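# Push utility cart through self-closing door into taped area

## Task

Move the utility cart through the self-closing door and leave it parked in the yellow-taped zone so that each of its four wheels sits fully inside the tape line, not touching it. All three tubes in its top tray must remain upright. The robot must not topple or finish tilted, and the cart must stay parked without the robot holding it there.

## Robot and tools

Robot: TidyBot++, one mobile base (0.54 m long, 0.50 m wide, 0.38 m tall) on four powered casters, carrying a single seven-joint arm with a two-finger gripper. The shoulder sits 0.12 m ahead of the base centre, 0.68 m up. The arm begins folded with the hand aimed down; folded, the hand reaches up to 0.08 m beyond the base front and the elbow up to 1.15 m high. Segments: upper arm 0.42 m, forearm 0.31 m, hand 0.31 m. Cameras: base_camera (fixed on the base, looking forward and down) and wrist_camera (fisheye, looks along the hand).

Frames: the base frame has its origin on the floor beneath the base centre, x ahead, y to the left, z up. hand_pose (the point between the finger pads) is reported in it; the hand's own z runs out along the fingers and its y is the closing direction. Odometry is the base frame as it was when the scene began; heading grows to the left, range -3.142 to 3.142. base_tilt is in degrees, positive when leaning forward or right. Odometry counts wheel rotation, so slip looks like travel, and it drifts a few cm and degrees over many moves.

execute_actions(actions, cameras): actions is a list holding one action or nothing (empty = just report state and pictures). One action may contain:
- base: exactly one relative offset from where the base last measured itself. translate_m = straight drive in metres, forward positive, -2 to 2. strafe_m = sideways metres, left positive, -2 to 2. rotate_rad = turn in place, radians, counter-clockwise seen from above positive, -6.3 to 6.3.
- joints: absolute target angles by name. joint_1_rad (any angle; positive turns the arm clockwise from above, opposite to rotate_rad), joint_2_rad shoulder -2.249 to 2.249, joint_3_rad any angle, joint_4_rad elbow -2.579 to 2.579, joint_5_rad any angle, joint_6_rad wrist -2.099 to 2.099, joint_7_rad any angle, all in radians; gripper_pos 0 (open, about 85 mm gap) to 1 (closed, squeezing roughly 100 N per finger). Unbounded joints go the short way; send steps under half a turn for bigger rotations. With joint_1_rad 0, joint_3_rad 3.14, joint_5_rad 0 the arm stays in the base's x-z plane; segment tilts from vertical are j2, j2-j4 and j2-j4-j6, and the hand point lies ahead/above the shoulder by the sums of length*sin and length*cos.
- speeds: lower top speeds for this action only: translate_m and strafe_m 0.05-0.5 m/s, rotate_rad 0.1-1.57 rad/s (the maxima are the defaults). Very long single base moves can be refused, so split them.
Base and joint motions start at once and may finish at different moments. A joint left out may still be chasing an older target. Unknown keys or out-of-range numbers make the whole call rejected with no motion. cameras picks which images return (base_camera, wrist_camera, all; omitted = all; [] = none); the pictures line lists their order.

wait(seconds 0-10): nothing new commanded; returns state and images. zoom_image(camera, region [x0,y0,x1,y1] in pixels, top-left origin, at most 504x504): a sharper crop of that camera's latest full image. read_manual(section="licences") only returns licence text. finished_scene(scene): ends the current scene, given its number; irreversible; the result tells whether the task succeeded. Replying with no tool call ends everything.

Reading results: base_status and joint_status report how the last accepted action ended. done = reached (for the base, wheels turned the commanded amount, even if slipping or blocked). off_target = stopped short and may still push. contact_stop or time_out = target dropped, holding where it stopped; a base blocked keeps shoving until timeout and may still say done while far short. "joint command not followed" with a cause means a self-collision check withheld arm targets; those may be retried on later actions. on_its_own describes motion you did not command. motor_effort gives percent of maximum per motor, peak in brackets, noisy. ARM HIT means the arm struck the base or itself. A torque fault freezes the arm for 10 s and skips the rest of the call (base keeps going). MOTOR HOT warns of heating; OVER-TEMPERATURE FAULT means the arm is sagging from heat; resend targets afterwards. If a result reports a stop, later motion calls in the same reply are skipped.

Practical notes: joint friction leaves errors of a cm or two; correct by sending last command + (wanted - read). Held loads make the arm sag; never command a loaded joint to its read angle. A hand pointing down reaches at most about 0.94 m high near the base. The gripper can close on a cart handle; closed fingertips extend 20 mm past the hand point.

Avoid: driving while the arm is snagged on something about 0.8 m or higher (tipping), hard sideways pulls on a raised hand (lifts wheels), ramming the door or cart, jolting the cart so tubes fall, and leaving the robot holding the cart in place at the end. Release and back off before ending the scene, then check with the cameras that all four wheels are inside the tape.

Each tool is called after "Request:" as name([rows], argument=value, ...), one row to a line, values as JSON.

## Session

Request:
execute_actions(actions=[])

Scene clock: 0.00 s.
base_odometry: x=+0.000 y=+0.000 heading=+0.000 (m, m, rad; odometry frame)
base_tilt: forward=+0.8 right=+0.6 (deg)
base_status: not commanded
joint_positions: joint_1_rad=+0.050 joint_2_rad=-0.323 joint_3_rad=+3.171 joint_4_rad=-2.548 joint_5_rad=+0.036 joint_6_rad=-0.898 joint_7_rad=+1.575 gripper_pos=+0.000
joint_status: not commanded
motor_effort: joint_1_rad=+1 joint_2_rad=-1 joint_3_rad=+0 joint_4_rad=+12 joint_5_rad=-1 joint_6_rad=+0 joint_7_rad=+1 (%)
hand_pose: x=+0.2400 y=-0.0159 z=+0.5783 quat_wxyz=(+0.010, +1.000, -0.026, +0.009) (m; base frame)
pictures: base_camera, wrist_camera
camera_calibration (this result's frames):
wrist_camera: T_world_to_cam=[[-0.0340179, -0.999187, -0.0216317, 0.00636701], [-0.999069, 0.0334234, 0.0272746, 0.269919], [-0.0265294, 0.0225394, -0.999394, 0.719367], [0, 0, 0, 1]] pos_world=[0.288969, -0.0188739, 0.711707]
Images, in order (width x height): base_camera 644x364, wrist_camera 644x476.

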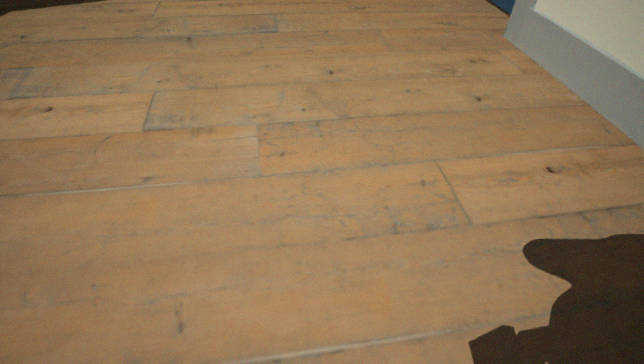

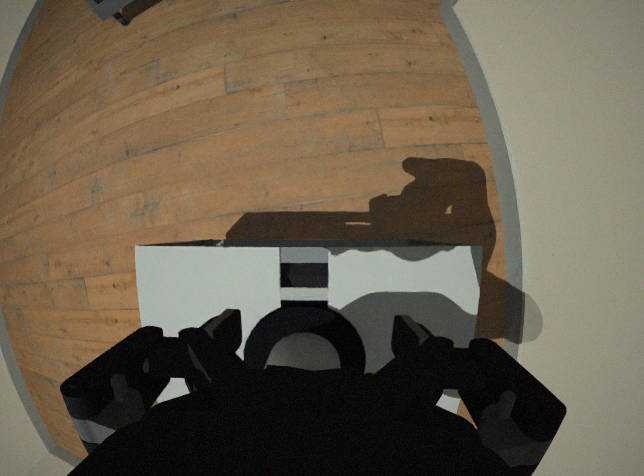

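Request:
execute_actions([
  {"joints":{"joint_6_rad":0.2,"joint_1_rad":-0.4}},
], cameras=["wrist_camera"])

Scene clock: 6.73 s.
base_odometry: x=+0.000 y=+0.000 heading=+0.000 (m, m, rad; odometry frame)
base_tilt: forward=+0.8 right=+0.6 (deg)
base_status: not commanded
joint_positions: joint_1_rad=-0.386 joint_2_rad=-0.323 joint_3_rad=+3.171 joint_4_rad=-2.548 joint_5_rad=+0.036 joint_6_rad=+0.187 joint_7_rad=+1.575 gripper_pos=+0.000
joint_status: all done
motor_effort: joint_1_rad=+1(2) joint_2_rad=-5(6) joint_3_rad=+0(0) joint_4_rad=+17(16) joint_5_rad=-1(1) joint_6_rad=+7(7) joint_7_rad=+1(1) (%)
hand_pose: x=+0.4871 y=+0.1408 z=+0.7493 quat_wxyz=(-0.090, +0.835, +0.168, +0.516) (m; base frame)
pictures: wrist_camera
camera_calibration (this result's frames):
wrist_camera: T_world_to_cam=[[0.41362, -0.910251, 0.0190249, -0.0859889], [-0.440251, -0.218254, -0.870945, 0.943194], [0.796931, 0.351864, -0.491013, 0.0648835], [0, 0, 0, 1]] pos_world=[0.399101, 0.104754, 0.854964]
Images, in order (width x height): wrist_camera 644x476.

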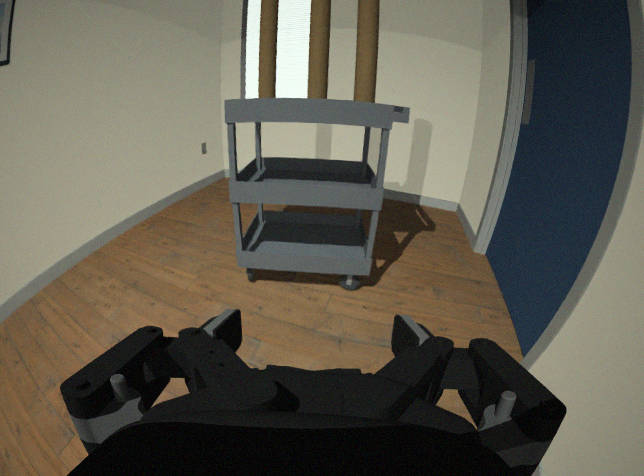

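Request:
execute_actions([
  {"base":{"rotate_rad":1.62},"joints":{"joint_1_rad":0.01,"joint_2_rad":-0.43,"joint_3_rad":3.13,"joint_4_rad":-1.43,"joint_5_rad":-0.01,"joint_6_rad":-2.09,"joint_7_rad":-0.01,"gripper_pos":0.48}},
], cameras=[])

Request:
execute_actions([
  {"base":{"translate_m":-0.18}},
], cameras=[])

Request:
execute_actions([
  {"base":{"strafe_m":-0.9}},
])

Scene clock: 31.30 s.
base_odometry: x=+0.000 y=+0.000 heading=+1.619 (m, m, rad; odometry frame)
base_tilt: forward=+0.8 right=+0.6 (deg)
base_status: done
joint_positions: joint_1_rad=-0.007 joint_2_rad=-0.416 joint_3_rad=+3.153 joint_4_rad=-1.449 joint_5_rad=+0.020 joint_6_rad=-2.076 joint_7_rad=+0.019 gripper_pos=+0.480
joint_status: all done
motor_effort: joint_1_rad=+1(1) joint_2_rad=+1(8) joint_3_rad=+0(1) joint_4_rad=+13(18) joint_5_rad=-1(0) joint_6_rad=+0(6) joint_7_rad=+1(1) (%)
hand_pose: x=+0.2291 y=-0.0057 z=+0.9166 quat_wxyz=(-0.007, +0.709, -0.705, +0.016) (m; base frame)
pictures: none
No camera images: the call's "cameras" was empty. Leave "cameras" out to get every camera's image.

Scene clock: 32.87 s.
base_odometry: x=+0.009 y=-0.180 heading=+1.620 (m, m, rad; odometry frame)
base_tilt: forward=+0.8 right=+0.6 (deg)
base_status: done
joint_positions: joint_1_rad=-0.007 joint_2_rad=-0.430 joint_3_rad=+3.153 joint_4_rad=-1.449 joint_5_rad=+0.020 joint_6_rad=-2.076 joint_7_rad=+0.019 gripper_pos=+0.480
joint_status: not commanded
motor_effort: joint_1_rad=+0(1) joint_2_rad=+1(4) joint_3_rad=+0(0) joint_4_rad=+13(14) joint_5_rad=-1(1) joint_6_rad=+1(2) joint_7_rad=+1(0) (%)
hand_pose: x=+0.2258 y=-0.0056 z=+0.9182 quat_wxyz=(-0.012, +0.709, -0.705, +0.021) (m; base frame)
pictures: none
No camera images: the call's "cameras" was empty. Leave "cameras" out to get every camera's image.

Scene clock: 36.03 s.
base_odometry: x=+0.908 y=-0.136 heading=+1.620 (m, m, rad; odometry frame)
base_tilt: forward=+0.8 right=+0.6 (deg)
base_status: done
joint_positions: joint_1_rad=-0.007 joint_2_rad=-0.430 joint_3_rad=+3.149 joint_4_rad=-1.449 joint_5_rad=+0.017 joint_6_rad=-2.076 joint_7_rad=+0.019 gripper_pos=+0.480
joint_status: not commanded
motor_effort: joint_1_rad=+1(0) joint_2_rad=+1(3) joint_3_rad=+0(2) joint_4_rad=+13(14) joint_5_rad=-1(0) joint_6_rad=+0(1) joint_7_rad=+1(1) (%)
hand_pose: x=+0.2257 y=-0.0040 z=+0.9182 quat_wxyz=(-0.012, +0.710, -0.703, +0.021) (m; base frame)
pictures: base_camera, wrist_camera
camera_calibration (this result's frames):
wrist_camera: T_world_to_cam=[[-0.995748, -0.0272227, -0.0880034, 0.307078], [-0.0300947, 0.999051, 0.0314753, 0.0272862], [0.0870631, 0.0339899, -0.995623, 1.02928], [0, 0, 0, 1]] pos_world=[0.216981, -0.0538861, 1.05094]
Images, in order (width x height): base_camera 644x364, wrist_camera 644x476.

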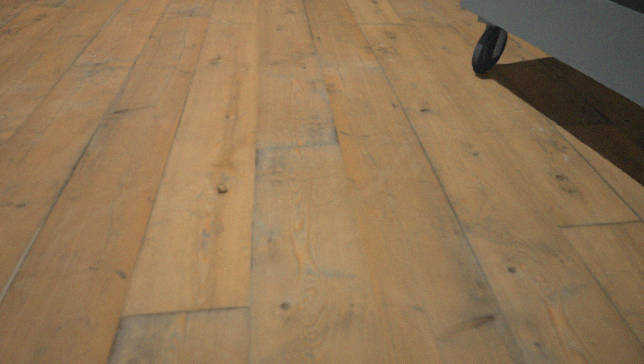

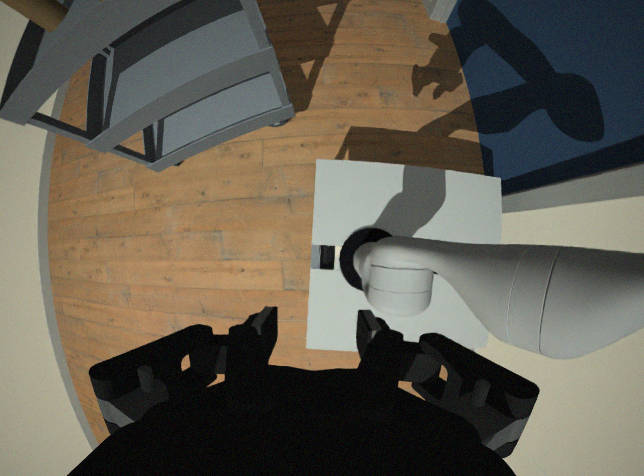

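Request:
execute_actions([
  {"base":{"strafe_m":-0.76},"speeds":{"strafe_m":0.25}},
], cameras=[])

Request:
execute_actions([
  {"base":{"rotate_rad":0.15},"speeds":{"rotate_rad":0.3}},
])

Scene clock: 46.90 s.
base_odometry: x=+1.667 y=-0.100 heading=+1.619 (m, m, rad; odometry frame)
base_tilt: forward=+0.8 right=+0.6 (deg)
base_status: done
joint_positions: joint_1_rad=-0.007 joint_2_rad=-0.430 joint_3_rad=+3.147 joint_4_rad=-1.449 joint_5_rad=+0.017 joint_6_rad=-2.076 joint_7_rad=+0.019 gripper_pos=+0.480
joint_status: not commanded
motor_effort: joint_1_rad=+1(1) joint_2_rad=+2(3) joint_3_rad=+0(1) joint_4_rad=+14(14) joint_5_rad=-1(0) joint_6_rad=+0(0) joint_7_rad=+1(0) (%)
hand_pose: x=+0.2257 y=-0.0035 z=+0.9182 quat_wxyz=(-0.012, +0.711, -0.703, +0.021) (m; base frame)
pictures: none
No camera images: the call's "cameras" was empty. Leave "cameras" out to get every camera's image.

Scene clock: 47.87 s.
base_odometry: x=+1.668 y=-0.100 heading=+1.769 (m, m, rad; odometry frame)
base_tilt: forward=+0.8 right=+0.6 (deg)
base_status: done
joint_positions: joint_1_rad=-0.006 joint_2_rad=-0.430 joint_3_rad=+3.147 joint_4_rad=-1.449 joint_5_rad=+0.017 joint_6_rad=-2.076 joint_7_rad=+0.019 gripper_pos=+0.480
joint_status: not commanded
motor_effort: joint_1_rad=+1(1) joint_2_rad=+2(4) joint_3_rad=+0(1) joint_4_rad=+13(14) joint_5_rad=-1(0) joint_6_rad=-1(0) joint_7_rad=+1(1) (%)
hand_pose: x=+0.2257 y=-0.0035 z=+0.9182 quat_wxyz=(-0.012, +0.711, -0.703, +0.021) (m; base frame)
pictures: base_camera, wrist_camera
camera_calibration (this result's frames):
wrist_camera: T_world_to_cam=[[-0.995703, -0.0288444, -0.0879954, 0.30705], [-0.0316798, 0.999017, 0.0309971, 0.0276372], [0.0870148, 0.0336516, -0.995638, 1.02929], [0, 0, 0, 1]] pos_world=[0.217043, -0.0533906, 1.05096]
Images, in order (width x height): base_camera 644x364, wrist_camera 644x476.

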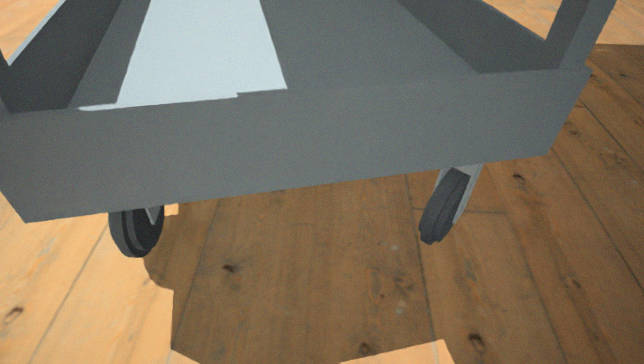

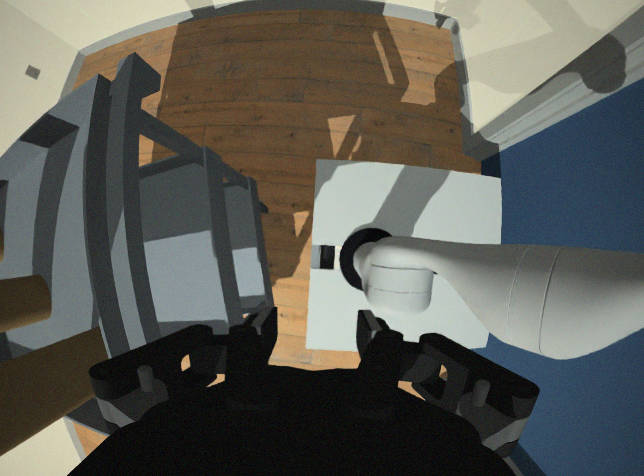

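Request:
execute_actions([
  {"base":{"translate_m":0.08},"speeds":{"translate_m":0.2}},
], cameras=[])

Request:
execute_actions([
  {"base":{"rotate_rad":0.2},"speeds":{"rotate_rad":0.3}},
], cameras=[])

Request:
execute_actions([
  {"base":{"strafe_m":-0.065},"speeds":{"strafe_m":0.2}},
], cameras=[])

Request:
execute_actions([
  {"base":{"translate_m":0.07},"speeds":{"translate_m":0.1}},
])

Scene clock: 63.30 s.
base_odometry: x=+1.652 y=-0.021 heading=+1.770 (m, m, rad; odometry frame)
base_tilt: forward=+0.8 right=+0.6 (deg)
base_status: done
joint_positions: joint_1_rad=-0.006 joint_2_rad=-0.425 joint_3_rad=+3.147 joint_4_rad=-1.449 joint_5_rad=+0.017 joint_6_rad=-2.076 joint_7_rad=+0.019 gripper_pos=+0.480
joint_status: not commanded
motor_effort: joint_1_rad=+1(0) joint_2_rad=+1(6) joint_3_rad=+0(1) joint_4_rad=+14(14) joint_5_rad=-1(1) joint_6_rad=-1(1) joint_7_rad=+1(1) (%)
hand_pose: x=+0.2270 y=-0.0035 z=+0.9176 quat_wxyz=(-0.010, +0.711, -0.703, +0.019) (m; base frame)
pictures: none
No camera images: the call's "cameras" was empty. Leave "cameras" out to get every camera's image.

Scene clock: 64.43 s.
base_odometry: x=+1.652 y=-0.021 heading=+1.970 (m, m, rad; odometry frame)
base_tilt: forward=+0.8 right=+0.6 (deg)
base_status: done
joint_positions: joint_1_rad=-0.006 joint_2_rad=-0.425 joint_3_rad=+3.147 joint_4_rad=-1.449 joint_5_rad=+0.017 joint_6_rad=-2.076 joint_7_rad=+0.019 gripper_pos=+0.480
joint_status: not commanded
motor_effort: joint_1_rad=+1(0) joint_2_rad=+2(2) joint_3_rad=+0(1) joint_4_rad=+13(14) joint_5_rad=-1(1) joint_6_rad=-1(1) joint_7_rad=+0(0) (%)
hand_pose: x=+0.2270 y=-0.0035 z=+0.9176 quat_wxyz=(-0.010, +0.711, -0.703, +0.019) (m; base frame)
pictures: none
No camera images: the call's "cameras" was empty. Leave "cameras" out to get every camera's image.

Scene clock: 65.50 s.
base_odometry: x=+1.712 y=+0.004 heading=+1.971 (m, m, rad; odometry frame)
base_tilt: forward=+0.8 right=+0.6 (deg)
base_status: done
joint_positions: joint_1_rad=-0.006 joint_2_rad=-0.425 joint_3_rad=+3.146 joint_4_rad=-1.449 joint_5_rad=+0.016 joint_6_rad=-2.076 joint_7_rad=+0.019 gripper_pos=+0.480
joint_status: not commanded
motor_effort: joint_1_rad=+0(1) joint_2_rad=+1(3) joint_3_rad=+0(2) joint_4_rad=+13(14) joint_5_rad=-1(0) joint_6_rad=-1(0) joint_7_rad=+0(1) (%)
hand_pose: x=+0.2270 y=-0.0033 z=+0.9176 quat_wxyz=(-0.010, +0.711, -0.703, +0.019) (m; base frame)
pictures: none
No camera images: the call's "cameras" was empty. Leave "cameras" out to get every camera's image.

Scene clock: 66.70 s.
base_odometry: x=+1.684 y=+0.069 heading=+1.971 (m, m, rad; odometry frame)
base_tilt: forward=+0.8 right=+0.6 (deg)
base_status: done
joint_positions: joint_1_rad=-0.006 joint_2_rad=-0.427 joint_3_rad=+3.146 joint_4_rad=-1.449 joint_5_rad=+0.016 joint_6_rad=-2.076 joint_7_rad=+0.019 gripper_pos=+0.480
joint_status: not commanded
motor_effort: joint_1_rad=+1(1) joint_2_rad=+1(5) joint_3_rad=+0(1) joint_4_rad=+14(14) joint_5_rad=-1(1) joint_6_rad=-1(1) joint_7_rad=+1(1) (%)
hand_pose: x=+0.2266 y=-0.0033 z=+0.9178 quat_wxyz=(-0.011, +0.711, -0.703, +0.020) (m; base frame)
pictures: base_camera, wrist_camera
camera_calibration (this result's frames):
wrist_camera: T_world_to_cam=[[-0.996013, -0.0294314, -0.0842076, 0.304473], [-0.032147, 0.999, 0.0310759, 0.0275063], [0.0832088, 0.033659, -0.995964, 1.02997], [0, 0, 0, 1]] pos_world=[0.218441, -0.0531855, 1.0506]
Images, in order (width x height): base_camera 644x364, wrist_camera 644x476.

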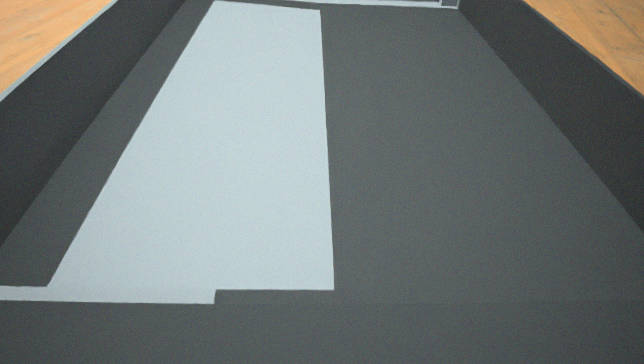

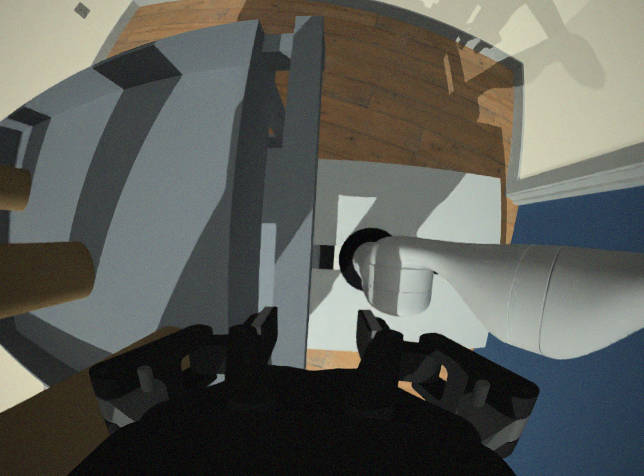

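Request:
execute_actions([
  {"joints":{"joint_4_rad":-1.53,"joint_6_rad":-1.96}},
], cameras=[])

Request:
execute_actions([
  {"joints":{"joint_4_rad":-1.67,"joint_6_rad":-1.87}},
], cameras=["wrist_camera"])

Scene clock: 76.90 s.
base_odometry: x=+1.684 y=+0.069 heading=+1.971 (m, m, rad; odometry frame)
base_tilt: forward=+0.8 right=+0.6 (deg)
base_status: not commanded
joint_positions: joint_1_rad=-0.006 joint_2_rad=-0.427 joint_3_rad=+3.146 joint_4_rad=-1.514 joint_5_rad=+0.016 joint_6_rad=-1.976 joint_7_rad=+0.019 gripper_pos=+0.480
joint_status: all done
motor_effort: joint_1_rad=+1(1) joint_2_rad=+1(2) joint_3_rad=+0(0) joint_4_rad=+14(15) joint_5_rad=-1(1) joint_6_rad=+0(1) joint_7_rad=+1(1) (%)
hand_pose: x=+0.2477 y=-0.0035 z=+0.9008 quat_wxyz=(-0.023, +0.711, -0.702, +0.033) (m; base frame)
pictures: none
No camera images: the call's "cameras" was empty. Leave "cameras" out to get every camera's image.

Scene clock: 77.93 s.
base_odometry: x=+1.684 y=+0.069 heading=+1.971 (m, m, rad; odometry frame)
base_tilt: forward=+0.8 right=+0.6 (deg)
base_status: not commanded
joint_positions: joint_1_rad=-0.006 joint_2_rad=-0.427 joint_3_rad=+3.146 joint_4_rad=-1.652 joint_5_rad=+0.016 joint_6_rad=-1.889 joint_7_rad=+0.019 gripper_pos=+0.480
joint_status: all done
motor_effort: joint_1_rad=+1(0) joint_2_rad=+0(0) joint_3_rad=+0(0) joint_4_rad=+15(16) joint_5_rad=-1(1) joint_6_rad=+0(1) joint_7_rad=+1(1) (%)
hand_pose: x=+0.2491 y=-0.0036 z=+0.8602 quat_wxyz=(-0.005, +0.712, -0.702, +0.014) (m; base frame)
pictures: wrist_camera
camera_calibration (this result's frames):
wrist_camera: T_world_to_cam=[[-0.997151, -0.032283, -0.0681668, 0.308521], [-0.0344108, 0.998949, 0.0302745, 0.0314991], [0.0671178, 0.0325339, -0.997214, 0.975895], [0, 0, 0, 1]] pos_world=[0.243226, -0.0532557, 0.993254]
Images, in order (width x height): wrist_camera 644x476.

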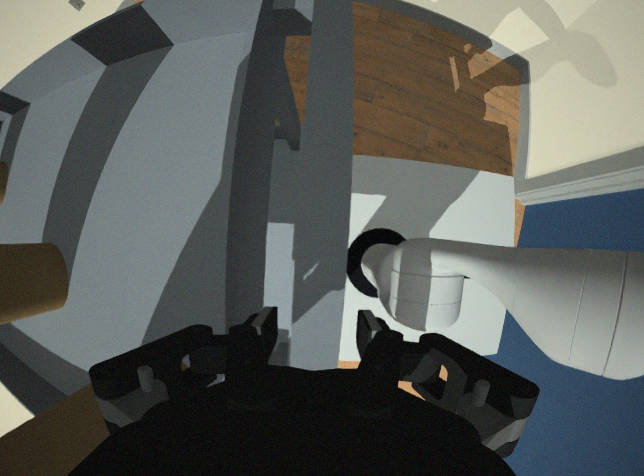

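Request:
execute_actions([
  {"joints":{"gripper_pos":1}},
], cameras=[])

Request:
execute_actions([
  {"joints":{"joint_2_rad":-0.52,"joint_4_rad":-1.695,"joint_6_rad":-2.0}},
], cameras=[])

Request:
execute_actions([
  {"base":{"rotate_rad":-0.23},"speeds":{"rotate_rad":0.12}},
])

Scene clock: 86.50 s.
base_odometry: x=+1.684 y=+0.069 heading=+1.971 (m, m, rad; odometry frame)
base_tilt: forward=+0.8 right=+0.6 (deg)
base_status: not commanded
joint_positions: joint_1_rad=-0.002 joint_2_rad=-0.427 joint_3_rad=+3.146 joint_4_rad=-1.651 joint_5_rad=+0.016 joint_6_rad=-1.889 joint_7_rad=+0.010 gripper_pos=+0.745
joint_status: gripper_pos off_target (ended at +0.745, target +1.000)
motor_effort: joint_1_rad=+0(1) joint_2_rad=+1(4) joint_3_rad=+0(2) joint_4_rad=+12(15) joint_5_rad=-1(3) joint_6_rad=+2(3) joint_7_rad=+2(4) (%)
hand_pose: x=+0.2493 y=-0.0039 z=+0.8606 quat_wxyz=(-0.005, +0.708, -0.706, +0.015) (m; base frame)
pictures: none
No camera images: the call's "cameras" was empty. Leave "cameras" out to get every camera's image.

Scene clock: 87.63 s.
base_odometry: x=+1.684 y=+0.069 heading=+1.971 (m, m, rad; odometry frame)
base_tilt: forward=+0.8 right=+0.6 (deg)
base_status: not commanded
joint_positions: joint_1_rad=-0.002 joint_2_rad=-0.478 joint_3_rad=+3.145 joint_4_rad=-1.670 joint_5_rad=+0.012 joint_6_rad=-1.925 joint_7_rad=+0.010 gripper_pos=+0.746
joint_status: joint_2_rad off_target (ended at -0.478, target -0.520); joint_6_rad off_target (ended at -1.925, target -2.000); the others done
motor_effort: joint_1_rad=+2(2) joint_2_rad=-3(8) joint_3_rad=+1(2) joint_4_rad=+14(16) joint_5_rad=+0(0) joint_6_rad=-9(11) joint_7_rad=+0(0) (%)
hand_pose: x=+0.2253 y=-0.0025 z=+0.8606 quat_wxyz=(-0.005, +0.709, -0.705, +0.012) (m; base frame)
pictures: none
No camera images: the call's "cameras" was empty. Leave "cameras" out to get every camera's image.

Scene clock: 90.10 s.
base_odometry: x=+1.684 y=+0.069 heading=+1.742 (m, m, rad; odometry frame)
base_tilt: forward=+0.8 right=+0.6 (deg)
base_status: done
joint_positions: joint_1_rad=+0.004 joint_2_rad=-0.481 joint_3_rad=+3.122 joint_4_rad=-1.670 joint_5_rad=-0.020 joint_6_rad=-1.925 joint_7_rad=+0.010 gripper_pos=+0.746
joint_status: not commanded
motor_effort: joint_1_rad=+0(6) joint_2_rad=-2(9) joint_3_rad=+1(7) joint_4_rad=+11(14) joint_5_rad=-3(5) joint_6_rad=-10(17) joint_7_rad=+0(6) (%)
hand_pose: x=+0.2242 y=+0.0100 z=+0.8605 quat_wxyz=(-0.013, +0.718, -0.696, +0.006) (m; base frame)
pictures: base_camera, wrist_camera
camera_calibration (this result's frames):
wrist_camera: T_world_to_cam=[[-0.996626, -0.0459587, -0.0679989, 0.283984], [-0.0496099, 0.99736, 0.0530186, 0.000907244], [0.0653828, 0.0562132, -0.996276, 0.976721], [0, 0, 0, 1]] pos_world=[0.219211, -0.0427579, 0.992346]
Images, in order (width x height): base_camera 644x364, wrist_camera 644x476.

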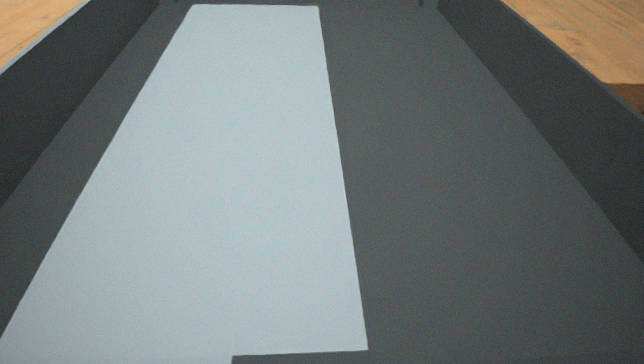

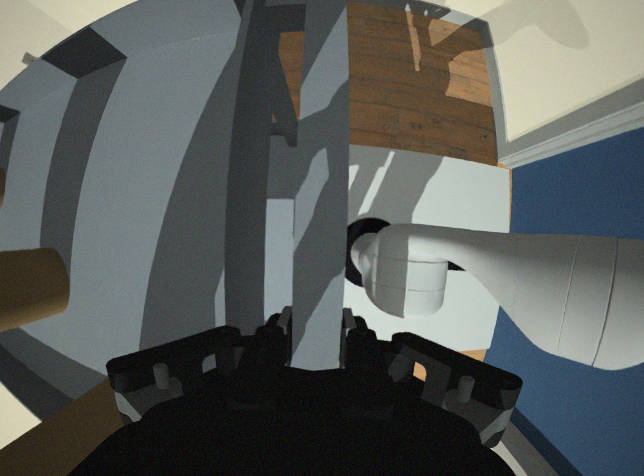

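Request:
execute_actions([
  {"base":{"strafe_m":0.05},"speeds":{"strafe_m":0.08}},
], cameras=[])

Request:
execute_actions([
  {"base":{"translate_m":-0.7},"speeds":{"translate_m":0.09}},
])

Scene clock: 106.87 s.
base_odometry: x=+1.635 y=+0.061 heading=+1.741 (m, m, rad; odometry frame)
base_tilt: forward=+0.8 right=+0.6 (deg)
base_status: done
joint_positions: joint_1_rad=+0.010 joint_2_rad=-0.490 joint_3_rad=+3.130 joint_4_rad=-1.674 joint_5_rad=+0.004 joint_6_rad=-1.934 joint_7_rad=+0.007 gripper_pos=+0.746
joint_status: not commanded
motor_effort: joint_1_rad=+0(2) joint_2_rad=-3(3) joint_3_rad=-3(4) joint_4_rad=+12(15) joint_5_rad=-5(8) joint_6_rad=-12(13) joint_7_rad=+0(3) (%)
hand_pose: x=+0.2195 y=+0.0011 z=+0.8605 quat_wxyz=(-0.005, +0.709, -0.705, +0.012) (m; base frame)
pictures: none
No camera images: the call's "cameras" was empty. Leave "cameras" out to get every camera's image.

Scene clock: 115.17 s.
base_odometry: x=+1.753 y=-0.629 heading=+1.741 (m, m, rad; odometry frame)
base_tilt: forward=+0.8 right=+0.6 (deg)
base_status: done
joint_positions: joint_1_rad=+0.014 joint_2_rad=-0.486 joint_3_rad=+3.140 joint_4_rad=-1.674 joint_5_rad=+0.030 joint_6_rad=-1.922 joint_7_rad=+0.004 gripper_pos=+0.746
joint_status: not commanded
motor_effort: joint_1_rad=-1(3) joint_2_rad=-4(9) joint_3_rad=-5(7) joint_4_rad=+11(15) joint_5_rad=-10(12) joint_6_rad=-10(16) joint_7_rad=-1(4) (%)
hand_pose: x=+0.2237 y=-0.0087 z=+0.8604 quat_wxyz=(-0.001, +0.700, -0.714, +0.022) (m; base frame)
pictures: base_camera, wrist_camera
camera_calibration (this result's frames):
wrist_camera: T_world_to_cam=[[-0.9973, 0.00176915, -0.0734085, 0.287914], [0.000679317, 0.999889, 0.0148685, 0.041215], [0.0734266, 0.0147784, -0.997191, 0.976316], [0, 0, 0, 1]] pos_world=[0.215421, -0.0561482, 0.994096]
Images, in order (width x height): base_camera 644x364, wrist_camera 644x476.

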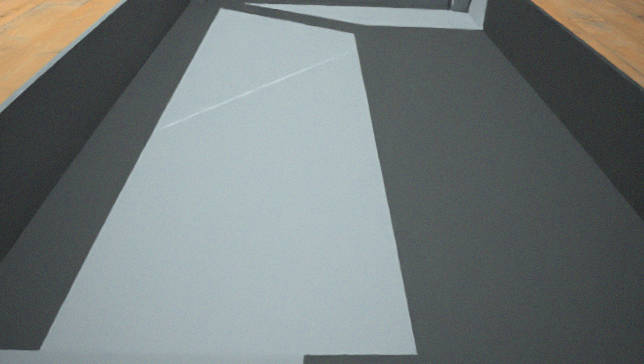

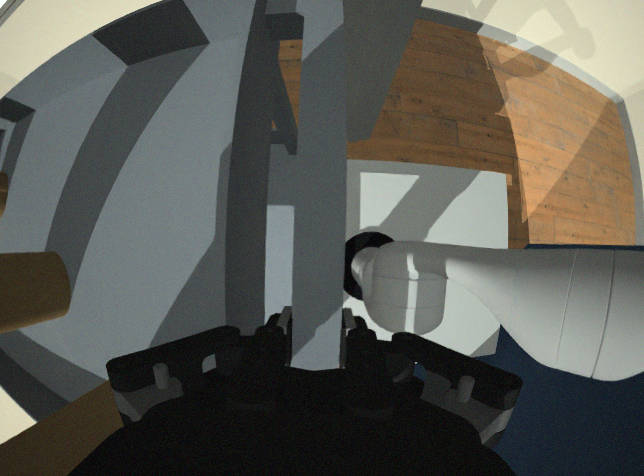

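Request:
execute_actions([
  {"base":{"translate_m":-1.0},"speeds":{"translate_m":0.14}},
])

Scene clock: 127.00 s.
base_odometry: x=+1.922 y=-1.615 heading=+1.740 (m, m, rad; odometry frame)
base_tilt: forward=+0.8 right=+0.7 (deg)
base_status: done
joint_positions: joint_1_rad=+0.014 joint_2_rad=-0.487 joint_3_rad=+3.140 joint_4_rad=-1.674 joint_5_rad=+0.031 joint_6_rad=-1.926 joint_7_rad=+0.004 gripper_pos=+0.746
joint_status: not commanded
motor_effort: joint_1_rad=+0(2) joint_2_rad=-3(8) joint_3_rad=-4(6) joint_4_rad=+11(14) joint_5_rad=-11(11) joint_6_rad=-10(16) joint_7_rad=-3(4) (%)
hand_pose: x=+0.2225 y=-0.0088 z=+0.8603 quat_wxyz=(+0.000, +0.700, -0.714, +0.021) (m; base frame)
pictures: base_camera, wrist_camera
camera_calibration (this result's frames):
wrist_camera: T_world_to_cam=[[-0.997538, 0.00198688, -0.0701044, 0.283843], [0.000963158, 0.999892, 0.0146336, 0.0414263], [0.0701259, 0.01453, -0.997432, 0.977313], [0, 0, 0, 1]] pos_world=[0.21457, -0.0561862, 0.994096]
Images, in order (width x height): base_camera 644x364, wrist_camera 644x476.

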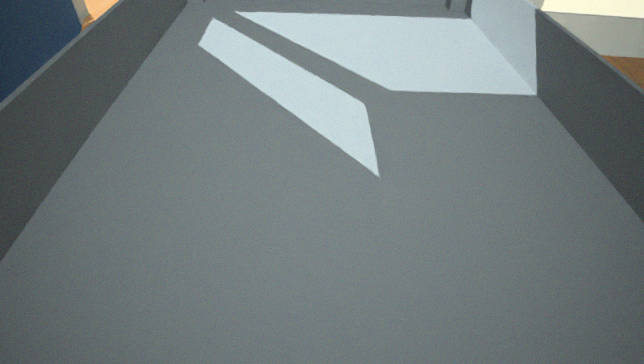

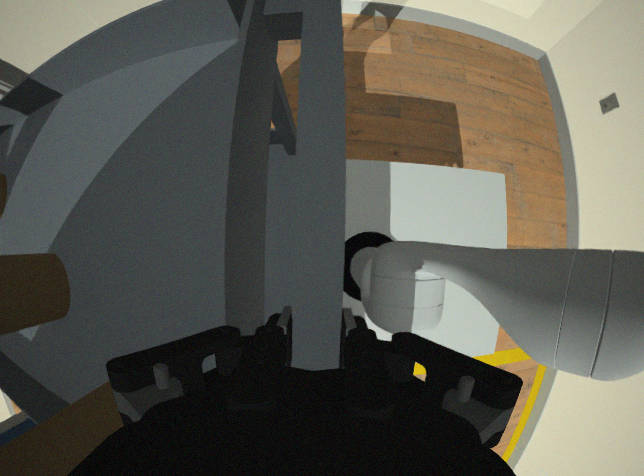

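Request:
execute_actions([
  {"base":{"translate_m":-0.45},"speeds":{"translate_m":0.14}},
], cameras=[])

Request:
execute_actions([
  {"base":{"strafe_m":-0.5},"speeds":{"strafe_m":0.12}},
])

Scene clock: 138.67 s.
base_odometry: x=+1.998 y=-2.059 heading=+1.740 (m, m, rad; odometry frame)
base_tilt: forward=+0.8 right=+0.6 (deg)
base_status: done
joint_positions: joint_1_rad=+0.014 joint_2_rad=-0.486 joint_3_rad=+3.140 joint_4_rad=-1.674 joint_5_rad=+0.035 joint_6_rad=-1.921 joint_7_rad=+0.004 gripper_pos=+0.746
joint_status: not commanded
motor_effort: joint_1_rad=-1(1) joint_2_rad=-4(7) joint_3_rad=-4(5) joint_4_rad=+10(14) joint_5_rad=-9(10) joint_6_rad=-11(15) joint_7_rad=+0(3) (%)
hand_pose: x=+0.2240 y=-0.0101 z=+0.8603 quat_wxyz=(+0.000, +0.699, -0.715, +0.023) (m; base frame)
pictures: none
No camera images: the call's "cameras" was empty. Leave "cameras" out to get every camera's image.

Scene clock: 143.40 s.
base_odometry: x=+2.491 y=-1.975 heading=+1.740 (m, m, rad; odometry frame)
base_tilt: forward=+0.8 right=+0.6 (deg)
base_status: done
joint_positions: joint_1_rad=+0.011 joint_2_rad=-0.489 joint_3_rad=+3.124 joint_4_rad=-1.673 joint_5_rad=-0.031 joint_6_rad=-1.933 joint_7_rad=-0.004 gripper_pos=+0.746
joint_status: not commanded
motor_effort: joint_1_rad=+0(2) joint_2_rad=+0(7) joint_3_rad=+0(6) joint_4_rad=+9(17) joint_5_rad=-3(8) joint_6_rad=-8(15) joint_7_rad=+3(5) (%)
hand_pose: x=+0.2196 y=+0.0122 z=+0.8605 quat_wxyz=(-0.016, +0.711, -0.703, +0.001) (m; base frame)
pictures: base_camera, wrist_camera
camera_calibration (this result's frames):
wrist_camera: T_world_to_cam=[[-0.997437, -0.027642, -0.0659994, 0.277794], [-0.0319022, 0.997415, 0.0643932, -0.0151022], [0.0640488, 0.0663337, -0.99574, 0.976594], [0, 0, 0, 1]] pos_world=[0.214051, -0.0420391, 0.99174]
Images, in order (width x height): base_camera 644x364, wrist_camera 644x476.

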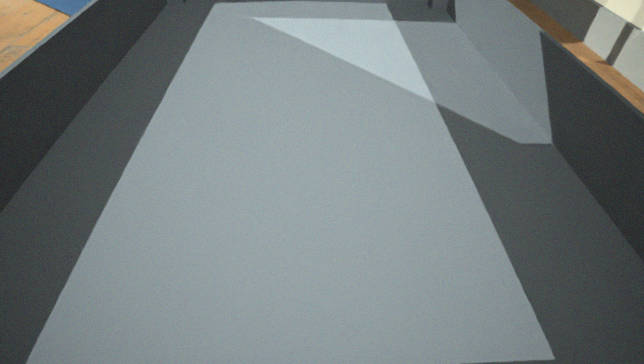

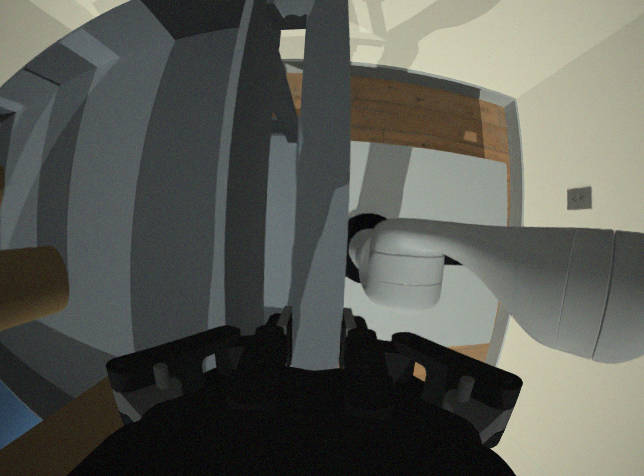

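Door is closing.

Request:
execute_actions([
  {"base":{"rotate_rad":1.57},"speeds":{"rotate_rad":0.22}},
], cameras=["base_camera"])

Request:
execute_actions([
  {"base":{"translate_m":0.85},"speeds":{"translate_m":0.15}},
])

Scene clock: 161.07 s.
base_odometry: x=+2.491 y=-1.975 heading=-2.979 (m, m, rad; odometry frame)
base_tilt: forward=+0.8 right=+0.6 (deg)
base_status: rotate_rad time_out (by the wheels' count: +1.564 of +1.570)
joint_positions: joint_1_rad=+0.022 joint_2_rad=-0.467 joint_3_rad=+3.154 joint_4_rad=-1.669 joint_5_rad=+0.063 joint_6_rad=-1.897 joint_7_rad=-0.018 gripper_pos=+0.746
joint_status: not commanded
motor_effort: joint_1_rad=+0(5) joint_2_rad=-10(12) joint_3_rad=-4(10) joint_4_rad=+8(16) joint_5_rad=-10(16) joint_6_rad=-17(19) joint_7_rad=-1(6) (%)
hand_pose: x=+0.2353 y=-0.0220 z=+0.8604 quat_wxyz=(+0.004, +0.680, -0.732, +0.034) (m; base frame)
pictures: base_camera
Images, in order (width x height): base_camera 644x364.

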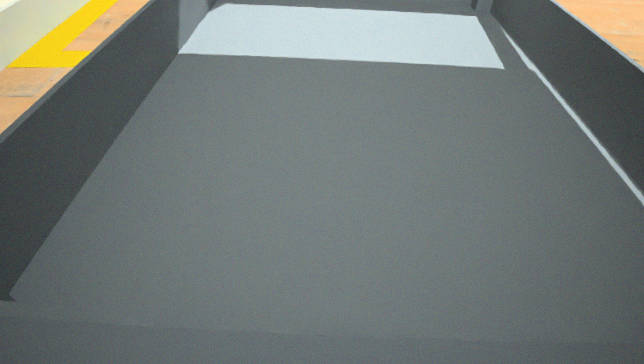

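not run: a stop came earlier in this reply.

Request:
execute_actions([
  {"base":{"translate_m":0.9},"speeds":{"translate_m":0.15}},
])

Scene clock: 178.00 s.
base_odometry: x=+1.604 y=-2.123 heading=-2.978 (m, m, rad; odometry frame)
base_tilt: forward=+0.7 right=+0.5 (deg)
base_status: done
joint_positions: joint_1_rad=+0.008 joint_2_rad=-0.486 joint_3_rad=+3.141 joint_4_rad=-1.679 joint_5_rad=+0.055 joint_6_rad=-1.923 joint_7_rad=+0.011 gripper_pos=+0.746
joint_status: not commanded
motor_effort: joint_1_rad=+3(4) joint_2_rad=-2(10) joint_3_rad=-2(5) joint_4_rad=+13(17) joint_5_rad=-13(16) joint_6_rad=-11(18) joint_7_rad=-7(7) (%)
hand_pose: x=+0.2225 y=-0.0156 z=+0.8590 quat_wxyz=(+0.009, +0.701, -0.713, +0.027) (m; base frame)
pictures: base_camera, wrist_camera
camera_calibration (this result's frames):
wrist_camera: T_world_to_cam=[[-0.997794, -0.00232817, -0.0663524, 0.280617], [-0.001836, 0.99997, -0.00747747, 0.067852], [0.0663679, -0.00733915, -0.997768, 0.976887], [0, 0, 0, 1]] pos_world=[0.215289, -0.0600272, 0.993833]
Images, in order (width x height): base_camera 644x364, wrist_camera 644x476.

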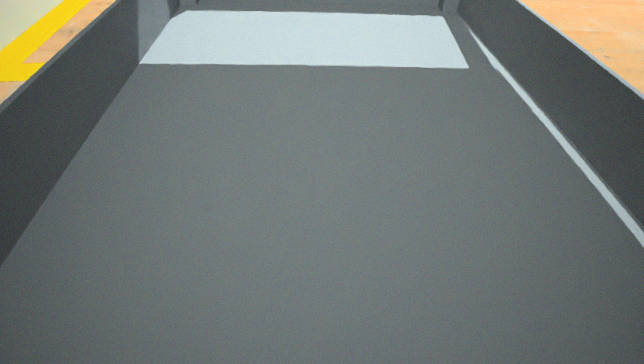

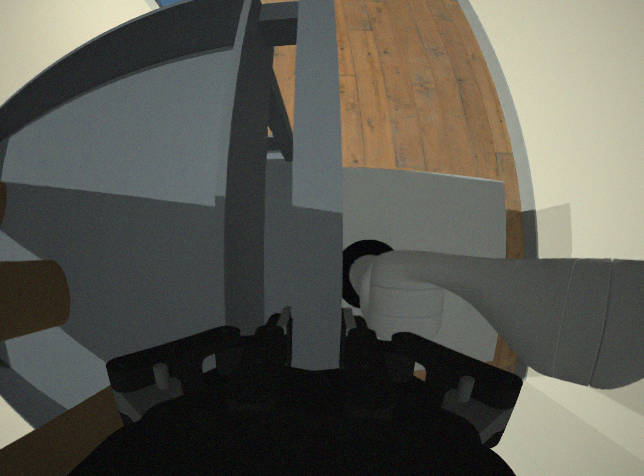

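Request:
execute_actions([
  {"base":{"translate_m":-0.1},"speeds":{"translate_m":0.08},"joints":{"joint_2_rad":-0.28,"joint_4_rad":-1.57,"joint_6_rad":-1.81}},
])

Scene clock: 185.37 s.
base_odometry: x=+1.703 y=-2.106 heading=-2.979 (m, m, rad; odometry frame)
base_tilt: forward=+0.8 right=+0.6 (deg)
base_status: done
joint_positions: joint_1_rad=+0.009 joint_2_rad=-0.282 joint_3_rad=+3.138 joint_4_rad=-1.576 joint_5_rad=+0.030 joint_6_rad=-1.811 joint_7_rad=+0.009 gripper_pos=+0.746
joint_status: all done
motor_effort: joint_1_rad=+2(4) joint_2_rad=-8(8) joint_3_rad=+1(2) joint_4_rad=+12(17) joint_5_rad=-3(13) joint_6_rad=-2(14) joint_7_rad=+1(6) (%)
hand_pose: x=+0.3156 y=-0.0086 z=+0.8609 quat_wxyz=(-0.002, +0.705, -0.708, +0.024) (m; base frame)
pictures: base_camera, wrist_camera
camera_calibration (this result's frames):
wrist_camera: T_world_to_cam=[[-0.99689, -0.0138844, -0.0775698, 0.382867], [-0.0149885, 0.999794, 0.0136694, 0.0470071], [0.077364, 0.0147896, -0.996893, 0.968612], [0, 0, 0, 1]] pos_world=[0.307445, -0.0560069, 0.994659]
Images, in order (width x height): base_camera 644x364, wrist_camera 644x476.

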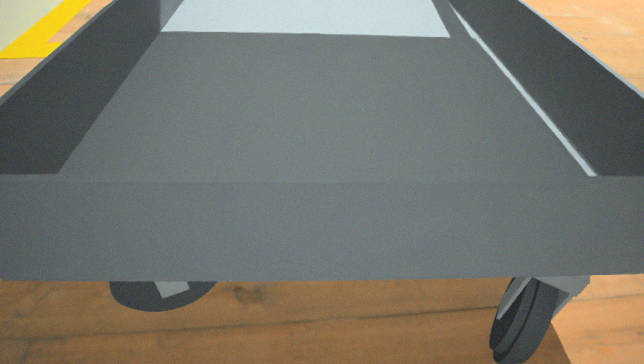

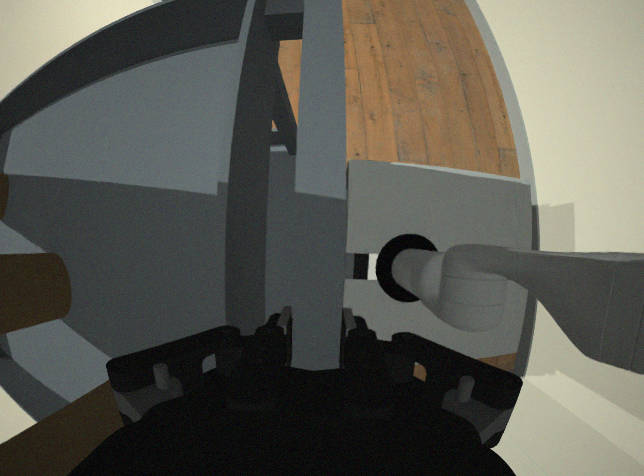

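Request:
execute_actions([
  {"base":{"rotate_rad":0.15},"speeds":{"rotate_rad":0.12}},
], cameras=[])

Request:
execute_actions([
  {"base":{"translate_m":0.4},"speeds":{"translate_m":0.12}},
])

Scene clock: 192.90 s.
base_odometry: x=+1.703 y=-2.106 heading=-2.830 (m, m, rad; odometry frame)
base_tilt: forward=+0.8 right=+0.6 (deg)
base_status: done
joint_positions: joint_1_rad=+0.027 joint_2_rad=-0.282 joint_3_rad=+3.149 joint_4_rad=-1.576 joint_5_rad=+0.037 joint_6_rad=-1.816 joint_7_rad=-0.029 gripper_pos=+0.746
joint_status: not commanded
motor_effort: joint_1_rad=-1(7) joint_2_rad=-7(8) joint_3_rad=-2(9) joint_4_rad=+13(16) joint_5_rad=-5(12) joint_6_rad=-2(3) joint_7_rad=+2(9) (%)
hand_pose: x=+0.3138 y=-0.0167 z=+0.8609 quat_wxyz=(+0.001, +0.681, -0.732, +0.023) (m; base frame)
pictures: none
No camera images: the call's "cameras" was empty. Leave "cameras" out to get every camera's image.

Scene clock: 196.87 s.
base_odometry: x=+1.323 y=-2.229 heading=-2.831 (m, m, rad; odometry frame)
base_tilt: forward=+0.5 right=+0.7 (deg)
base_status: done
joint_positions: joint_1_rad=-0.033 joint_2_rad=-0.317 joint_3_rad=+3.091 joint_4_rad=-1.602 joint_5_rad=-0.030 joint_6_rad=-1.865 joint_7_rad=+0.063 gripper_pos=+0.746
joint_status: not commanded
motor_effort: joint_1_rad=+11(14) joint_2_rad=+4(8) joint_3_rad=+10(14) joint_4_rad=+21(24) joint_5_rad=+3(10) joint_6_rad=+9(12) joint_7_rad=-14(15) (%)
hand_pose: x=+0.2849 y=+0.0265 z=+0.8587 quat_wxyz=(-0.001, +0.759, -0.651, -0.007) (m; base frame)
pictures: base_camera, wrist_camera
camera_calibration (this result's frames):
wrist_camera: T_world_to_cam=[[-0.985208, -0.167939, -0.0340956, 0.316016], [-0.169699, 0.9838, 0.0577889, 0.018027], [0.0238382, 0.06272, -0.997746, 0.982963], [0, 0, 0, 1]] pos_world=[0.290969, -0.0263149, 0.990481]
Images, in order (width x height): base_camera 644x364, wrist_camera 644x476.

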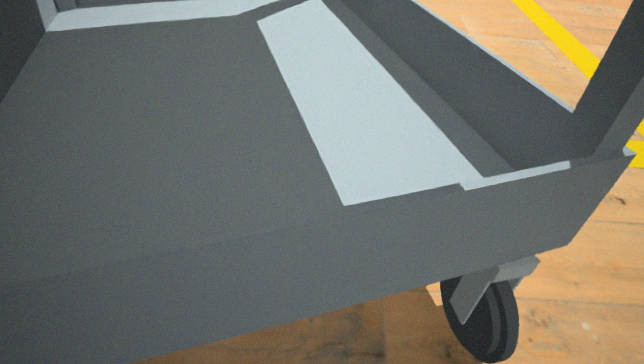

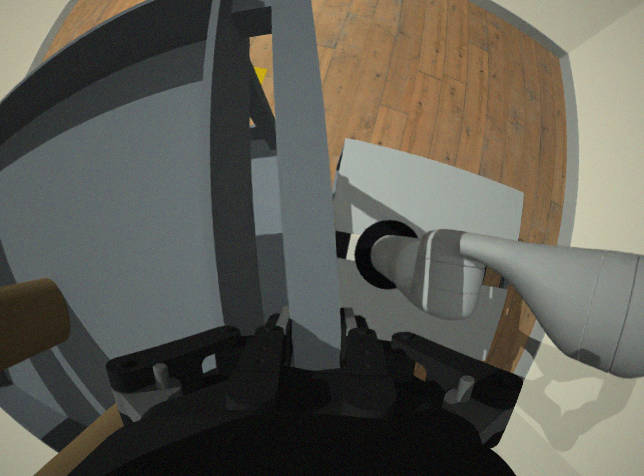

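Request:
execute_actions([
  {"base":{"strafe_m":0.12},"speeds":{"strafe_m":0.08}},
], cameras=["base_camera"])

Request:
execute_actions([
  {"base":{"translate_m":0.25},"speeds":{"translate_m":0.1}},
])

Scene clock: 203.83 s.
base_odometry: x=+1.360 y=-2.343 heading=-2.829 (m, m, rad; odometry frame)
base_tilt: forward=+0.7 right=+0.7 (deg)
base_status: done
joint_positions: joint_1_rad=-0.038 joint_2_rad=-0.310 joint_3_rad=+3.088 joint_4_rad=-1.593 joint_5_rad=-0.030 joint_6_rad=-1.849 joint_7_rad=+0.085 gripper_pos=+0.746
joint_status: not commanded
motor_effort: joint_1_rad=+11(13) joint_2_rad=-1(5) joint_3_rad=+9(12) joint_4_rad=+15(19) joint_5_rad=+0(5) joint_6_rad=+3(10) joint_7_rad=-18(18) (%)
hand_pose: x=+0.2925 y=+0.0287 z=+0.8601 quat_wxyz=(-0.008, +0.769, -0.640, -0.001) (m; base frame)
pictures: base_camera
Images, in order (width x height): base_camera 644x364.

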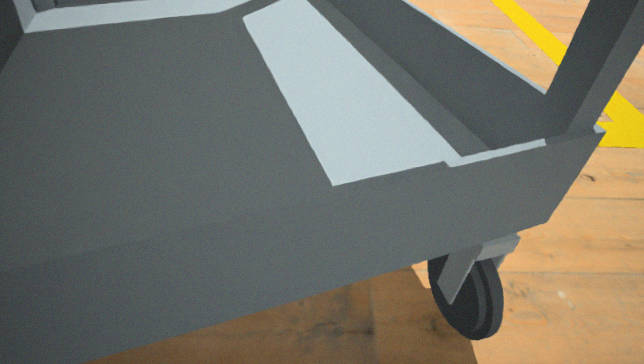

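Scene clock: 206.93 s.
base_odometry: x=+1.123 y=-2.419 heading=-2.830 (m, m, rad; odometry frame)
base_tilt: forward=+0.6 right=+0.7 (deg)
base_status: done
joint_positions: joint_1_rad=-0.036 joint_2_rad=-0.312 joint_3_rad=+3.088 joint_4_rad=-1.598 joint_5_rad=-0.027 joint_6_rad=-1.866 joint_7_rad=+0.085 gripper_pos=+0.746
joint_status: not commanded
motor_effort: joint_1_rad=+8(11) joint_2_rad=+4(7) joint_3_rad=+7(12) joint_4_rad=+20(29) joint_5_rad=+2(7) joint_6_rad=+7(12) joint_7_rad=-9(17) (%)
hand_pose: x=+0.2861 y=+0.0268 z=+0.8589 quat_wxyz=(+0.001, +0.768, -0.641, -0.007) (m; base frame)
pictures: base_camera, wrist_camera
camera_calibration (this result's frames):
wrist_camera: T_world_to_cam=[[-0.980431, -0.194392, -0.0311073, 0.314028], [-0.195873, 0.979078, 0.0551352, 0.0278679], [0.0197386, 0.0601493, -0.997994, 0.984522], [0, 0, 0, 1]] pos_world=[0.293908, -0.0254585, 0.990779]
Images, in order (width x height): base_camera 644x364, wrist_camera 644x476.

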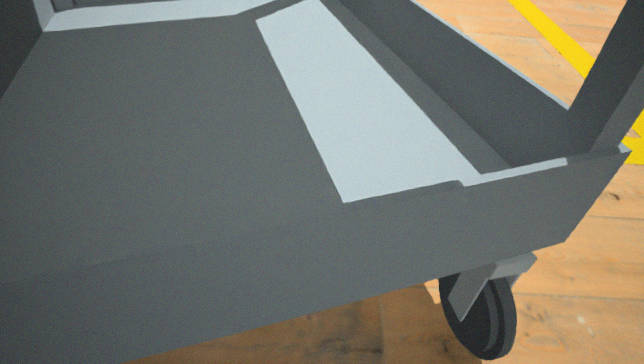

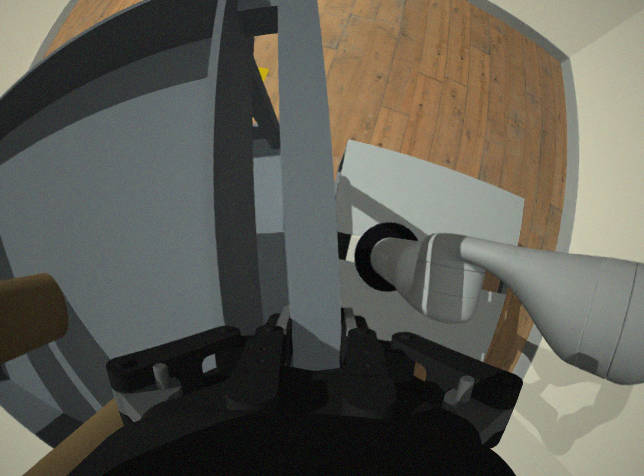

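Jammed again. Release and look.

Request:
execute_actions([
  {"base":{"translate_m":-0.02},"joints":{"gripper_pos":0.5,"joint_1_rad":-0.036,"joint_3_rad":3.09,"joint_7_rad":0.15}},
], cameras=[])

Request:
execute_actions([
  {"joints":{"joint_2_rad":-0.25,"joint_4_rad":-1.33,"joint_6_rad":-2.03}},
], cameras=[])

Request:
execute_actions([
  {"base":{"translate_m":-0.4},"speeds":{"translate_m":0.2}},
])

Scene clock: 214.27 s.
base_odometry: x=+1.142 y=-2.413 heading=-2.831 (m, m, rad; odometry frame)
base_tilt: forward=+0.8 right=+0.6 (deg)
base_status: done
joint_positions: joint_1_rad=-0.037 joint_2_rad=-0.292 joint_3_rad=+3.089 joint_4_rad=-1.588 joint_5_rad=-0.021 joint_6_rad=-1.831 joint_7_rad=+0.120 gripper_pos=+0.500
joint_status: all done
motor_effort: joint_1_rad=+1(8) joint_2_rad=-4(5) joint_3_rad=+0(8) joint_4_rad=+16(20) joint_5_rad=-1(6) joint_6_rad=+1(10) joint_7_rad=+0(10) (%)
hand_pose: x=+0.3031 y=+0.0265 z=+0.8585 quat_wxyz=(-0.007, +0.778, -0.628, +0.004) (m; base frame)
pictures: none
No camera images: the call's "cameras" was empty. Leave "cameras" out to get every camera's image.

Scene clock: 215.53 s.
base_odometry: x=+1.142 y=-2.413 heading=-2.831 (m, m, rad; odometry frame)
base_tilt: forward=+0.8 right=+0.6 (deg)
base_status: not commanded
joint_positions: joint_1_rad=-0.037 joint_2_rad=-0.271 joint_3_rad=+3.089 joint_4_rad=-1.349 joint_5_rad=-0.021 joint_6_rad=-2.012 joint_7_rad=+0.120 gripper_pos=+0.500
joint_status: all done
motor_effort: joint_1_rad=+1(1) joint_2_rad=-4(5) joint_3_rad=+0(0) joint_4_rad=+14(19) joint_5_rad=-1(1) joint_6_rad=+0(3) joint_7_rad=+1(0) (%)
hand_pose: x=+0.2973 y=+0.0264 z=+0.9248 quat_wxyz=(-0.019, +0.779, -0.626, +0.017) (m; base frame)
pictures: none
No camera images: the call's "cameras" was empty. Leave "cameras" out to get every camera's image.

Scene clock: 218.30 s.
base_odometry: x=+1.523 y=-2.290 heading=-2.830 (m, m, rad; odometry frame)
base_tilt: forward=+0.8 right=+0.6 (deg)
base_status: done
joint_positions: joint_1_rad=-0.037 joint_2_rad=-0.258 joint_3_rad=+3.089 joint_4_rad=-1.349 joint_5_rad=-0.021 joint_6_rad=-2.013 joint_7_rad=+0.120 gripper_pos=+0.500
joint_status: not commanded
motor_effort: joint_1_rad=+1(0) joint_2_rad=-4(8) joint_3_rad=+0(0) joint_4_rad=+14(15) joint_5_rad=-1(2) joint_6_rad=+0(0) joint_7_rad=+1(1) (%)
hand_pose: x=+0.3003 y=+0.0265 z=+0.9224 quat_wxyz=(-0.015, +0.780, -0.626, +0.012) (m; base frame)
pictures: base_camera, wrist_camera
camera_calibration (this result's frames):
wrist_camera: T_world_to_cam=[[-0.969652, -0.231294, -0.0792398, 0.371955], [-0.235209, 0.970942, 0.0441448, 0.0496093], [0.0667268, 0.061443, -0.995878, 1.03159], [0, 0, 0, 1]] pos_world=[0.303501, -0.0255205, 1.05462]
Images, in order (width x height): base_camera 644x364, wrist_camera 644x476.

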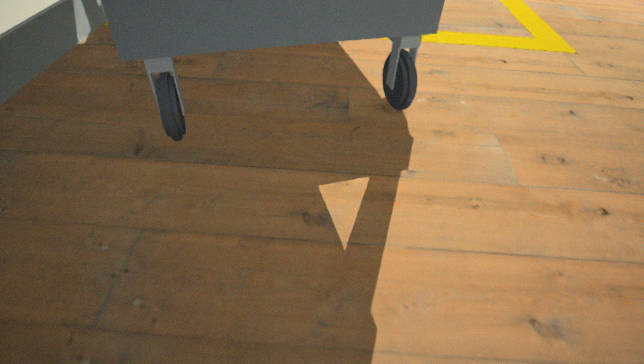

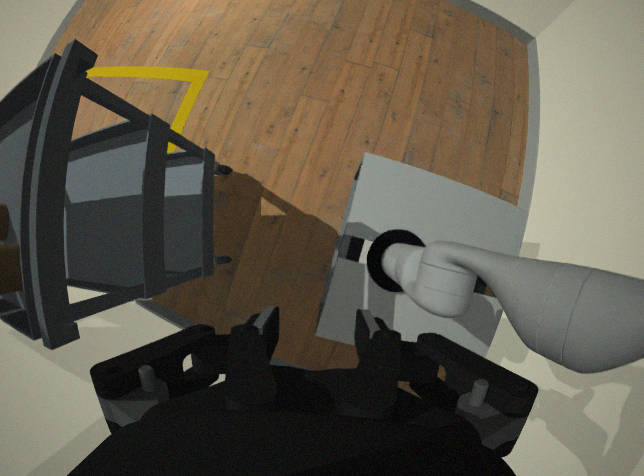

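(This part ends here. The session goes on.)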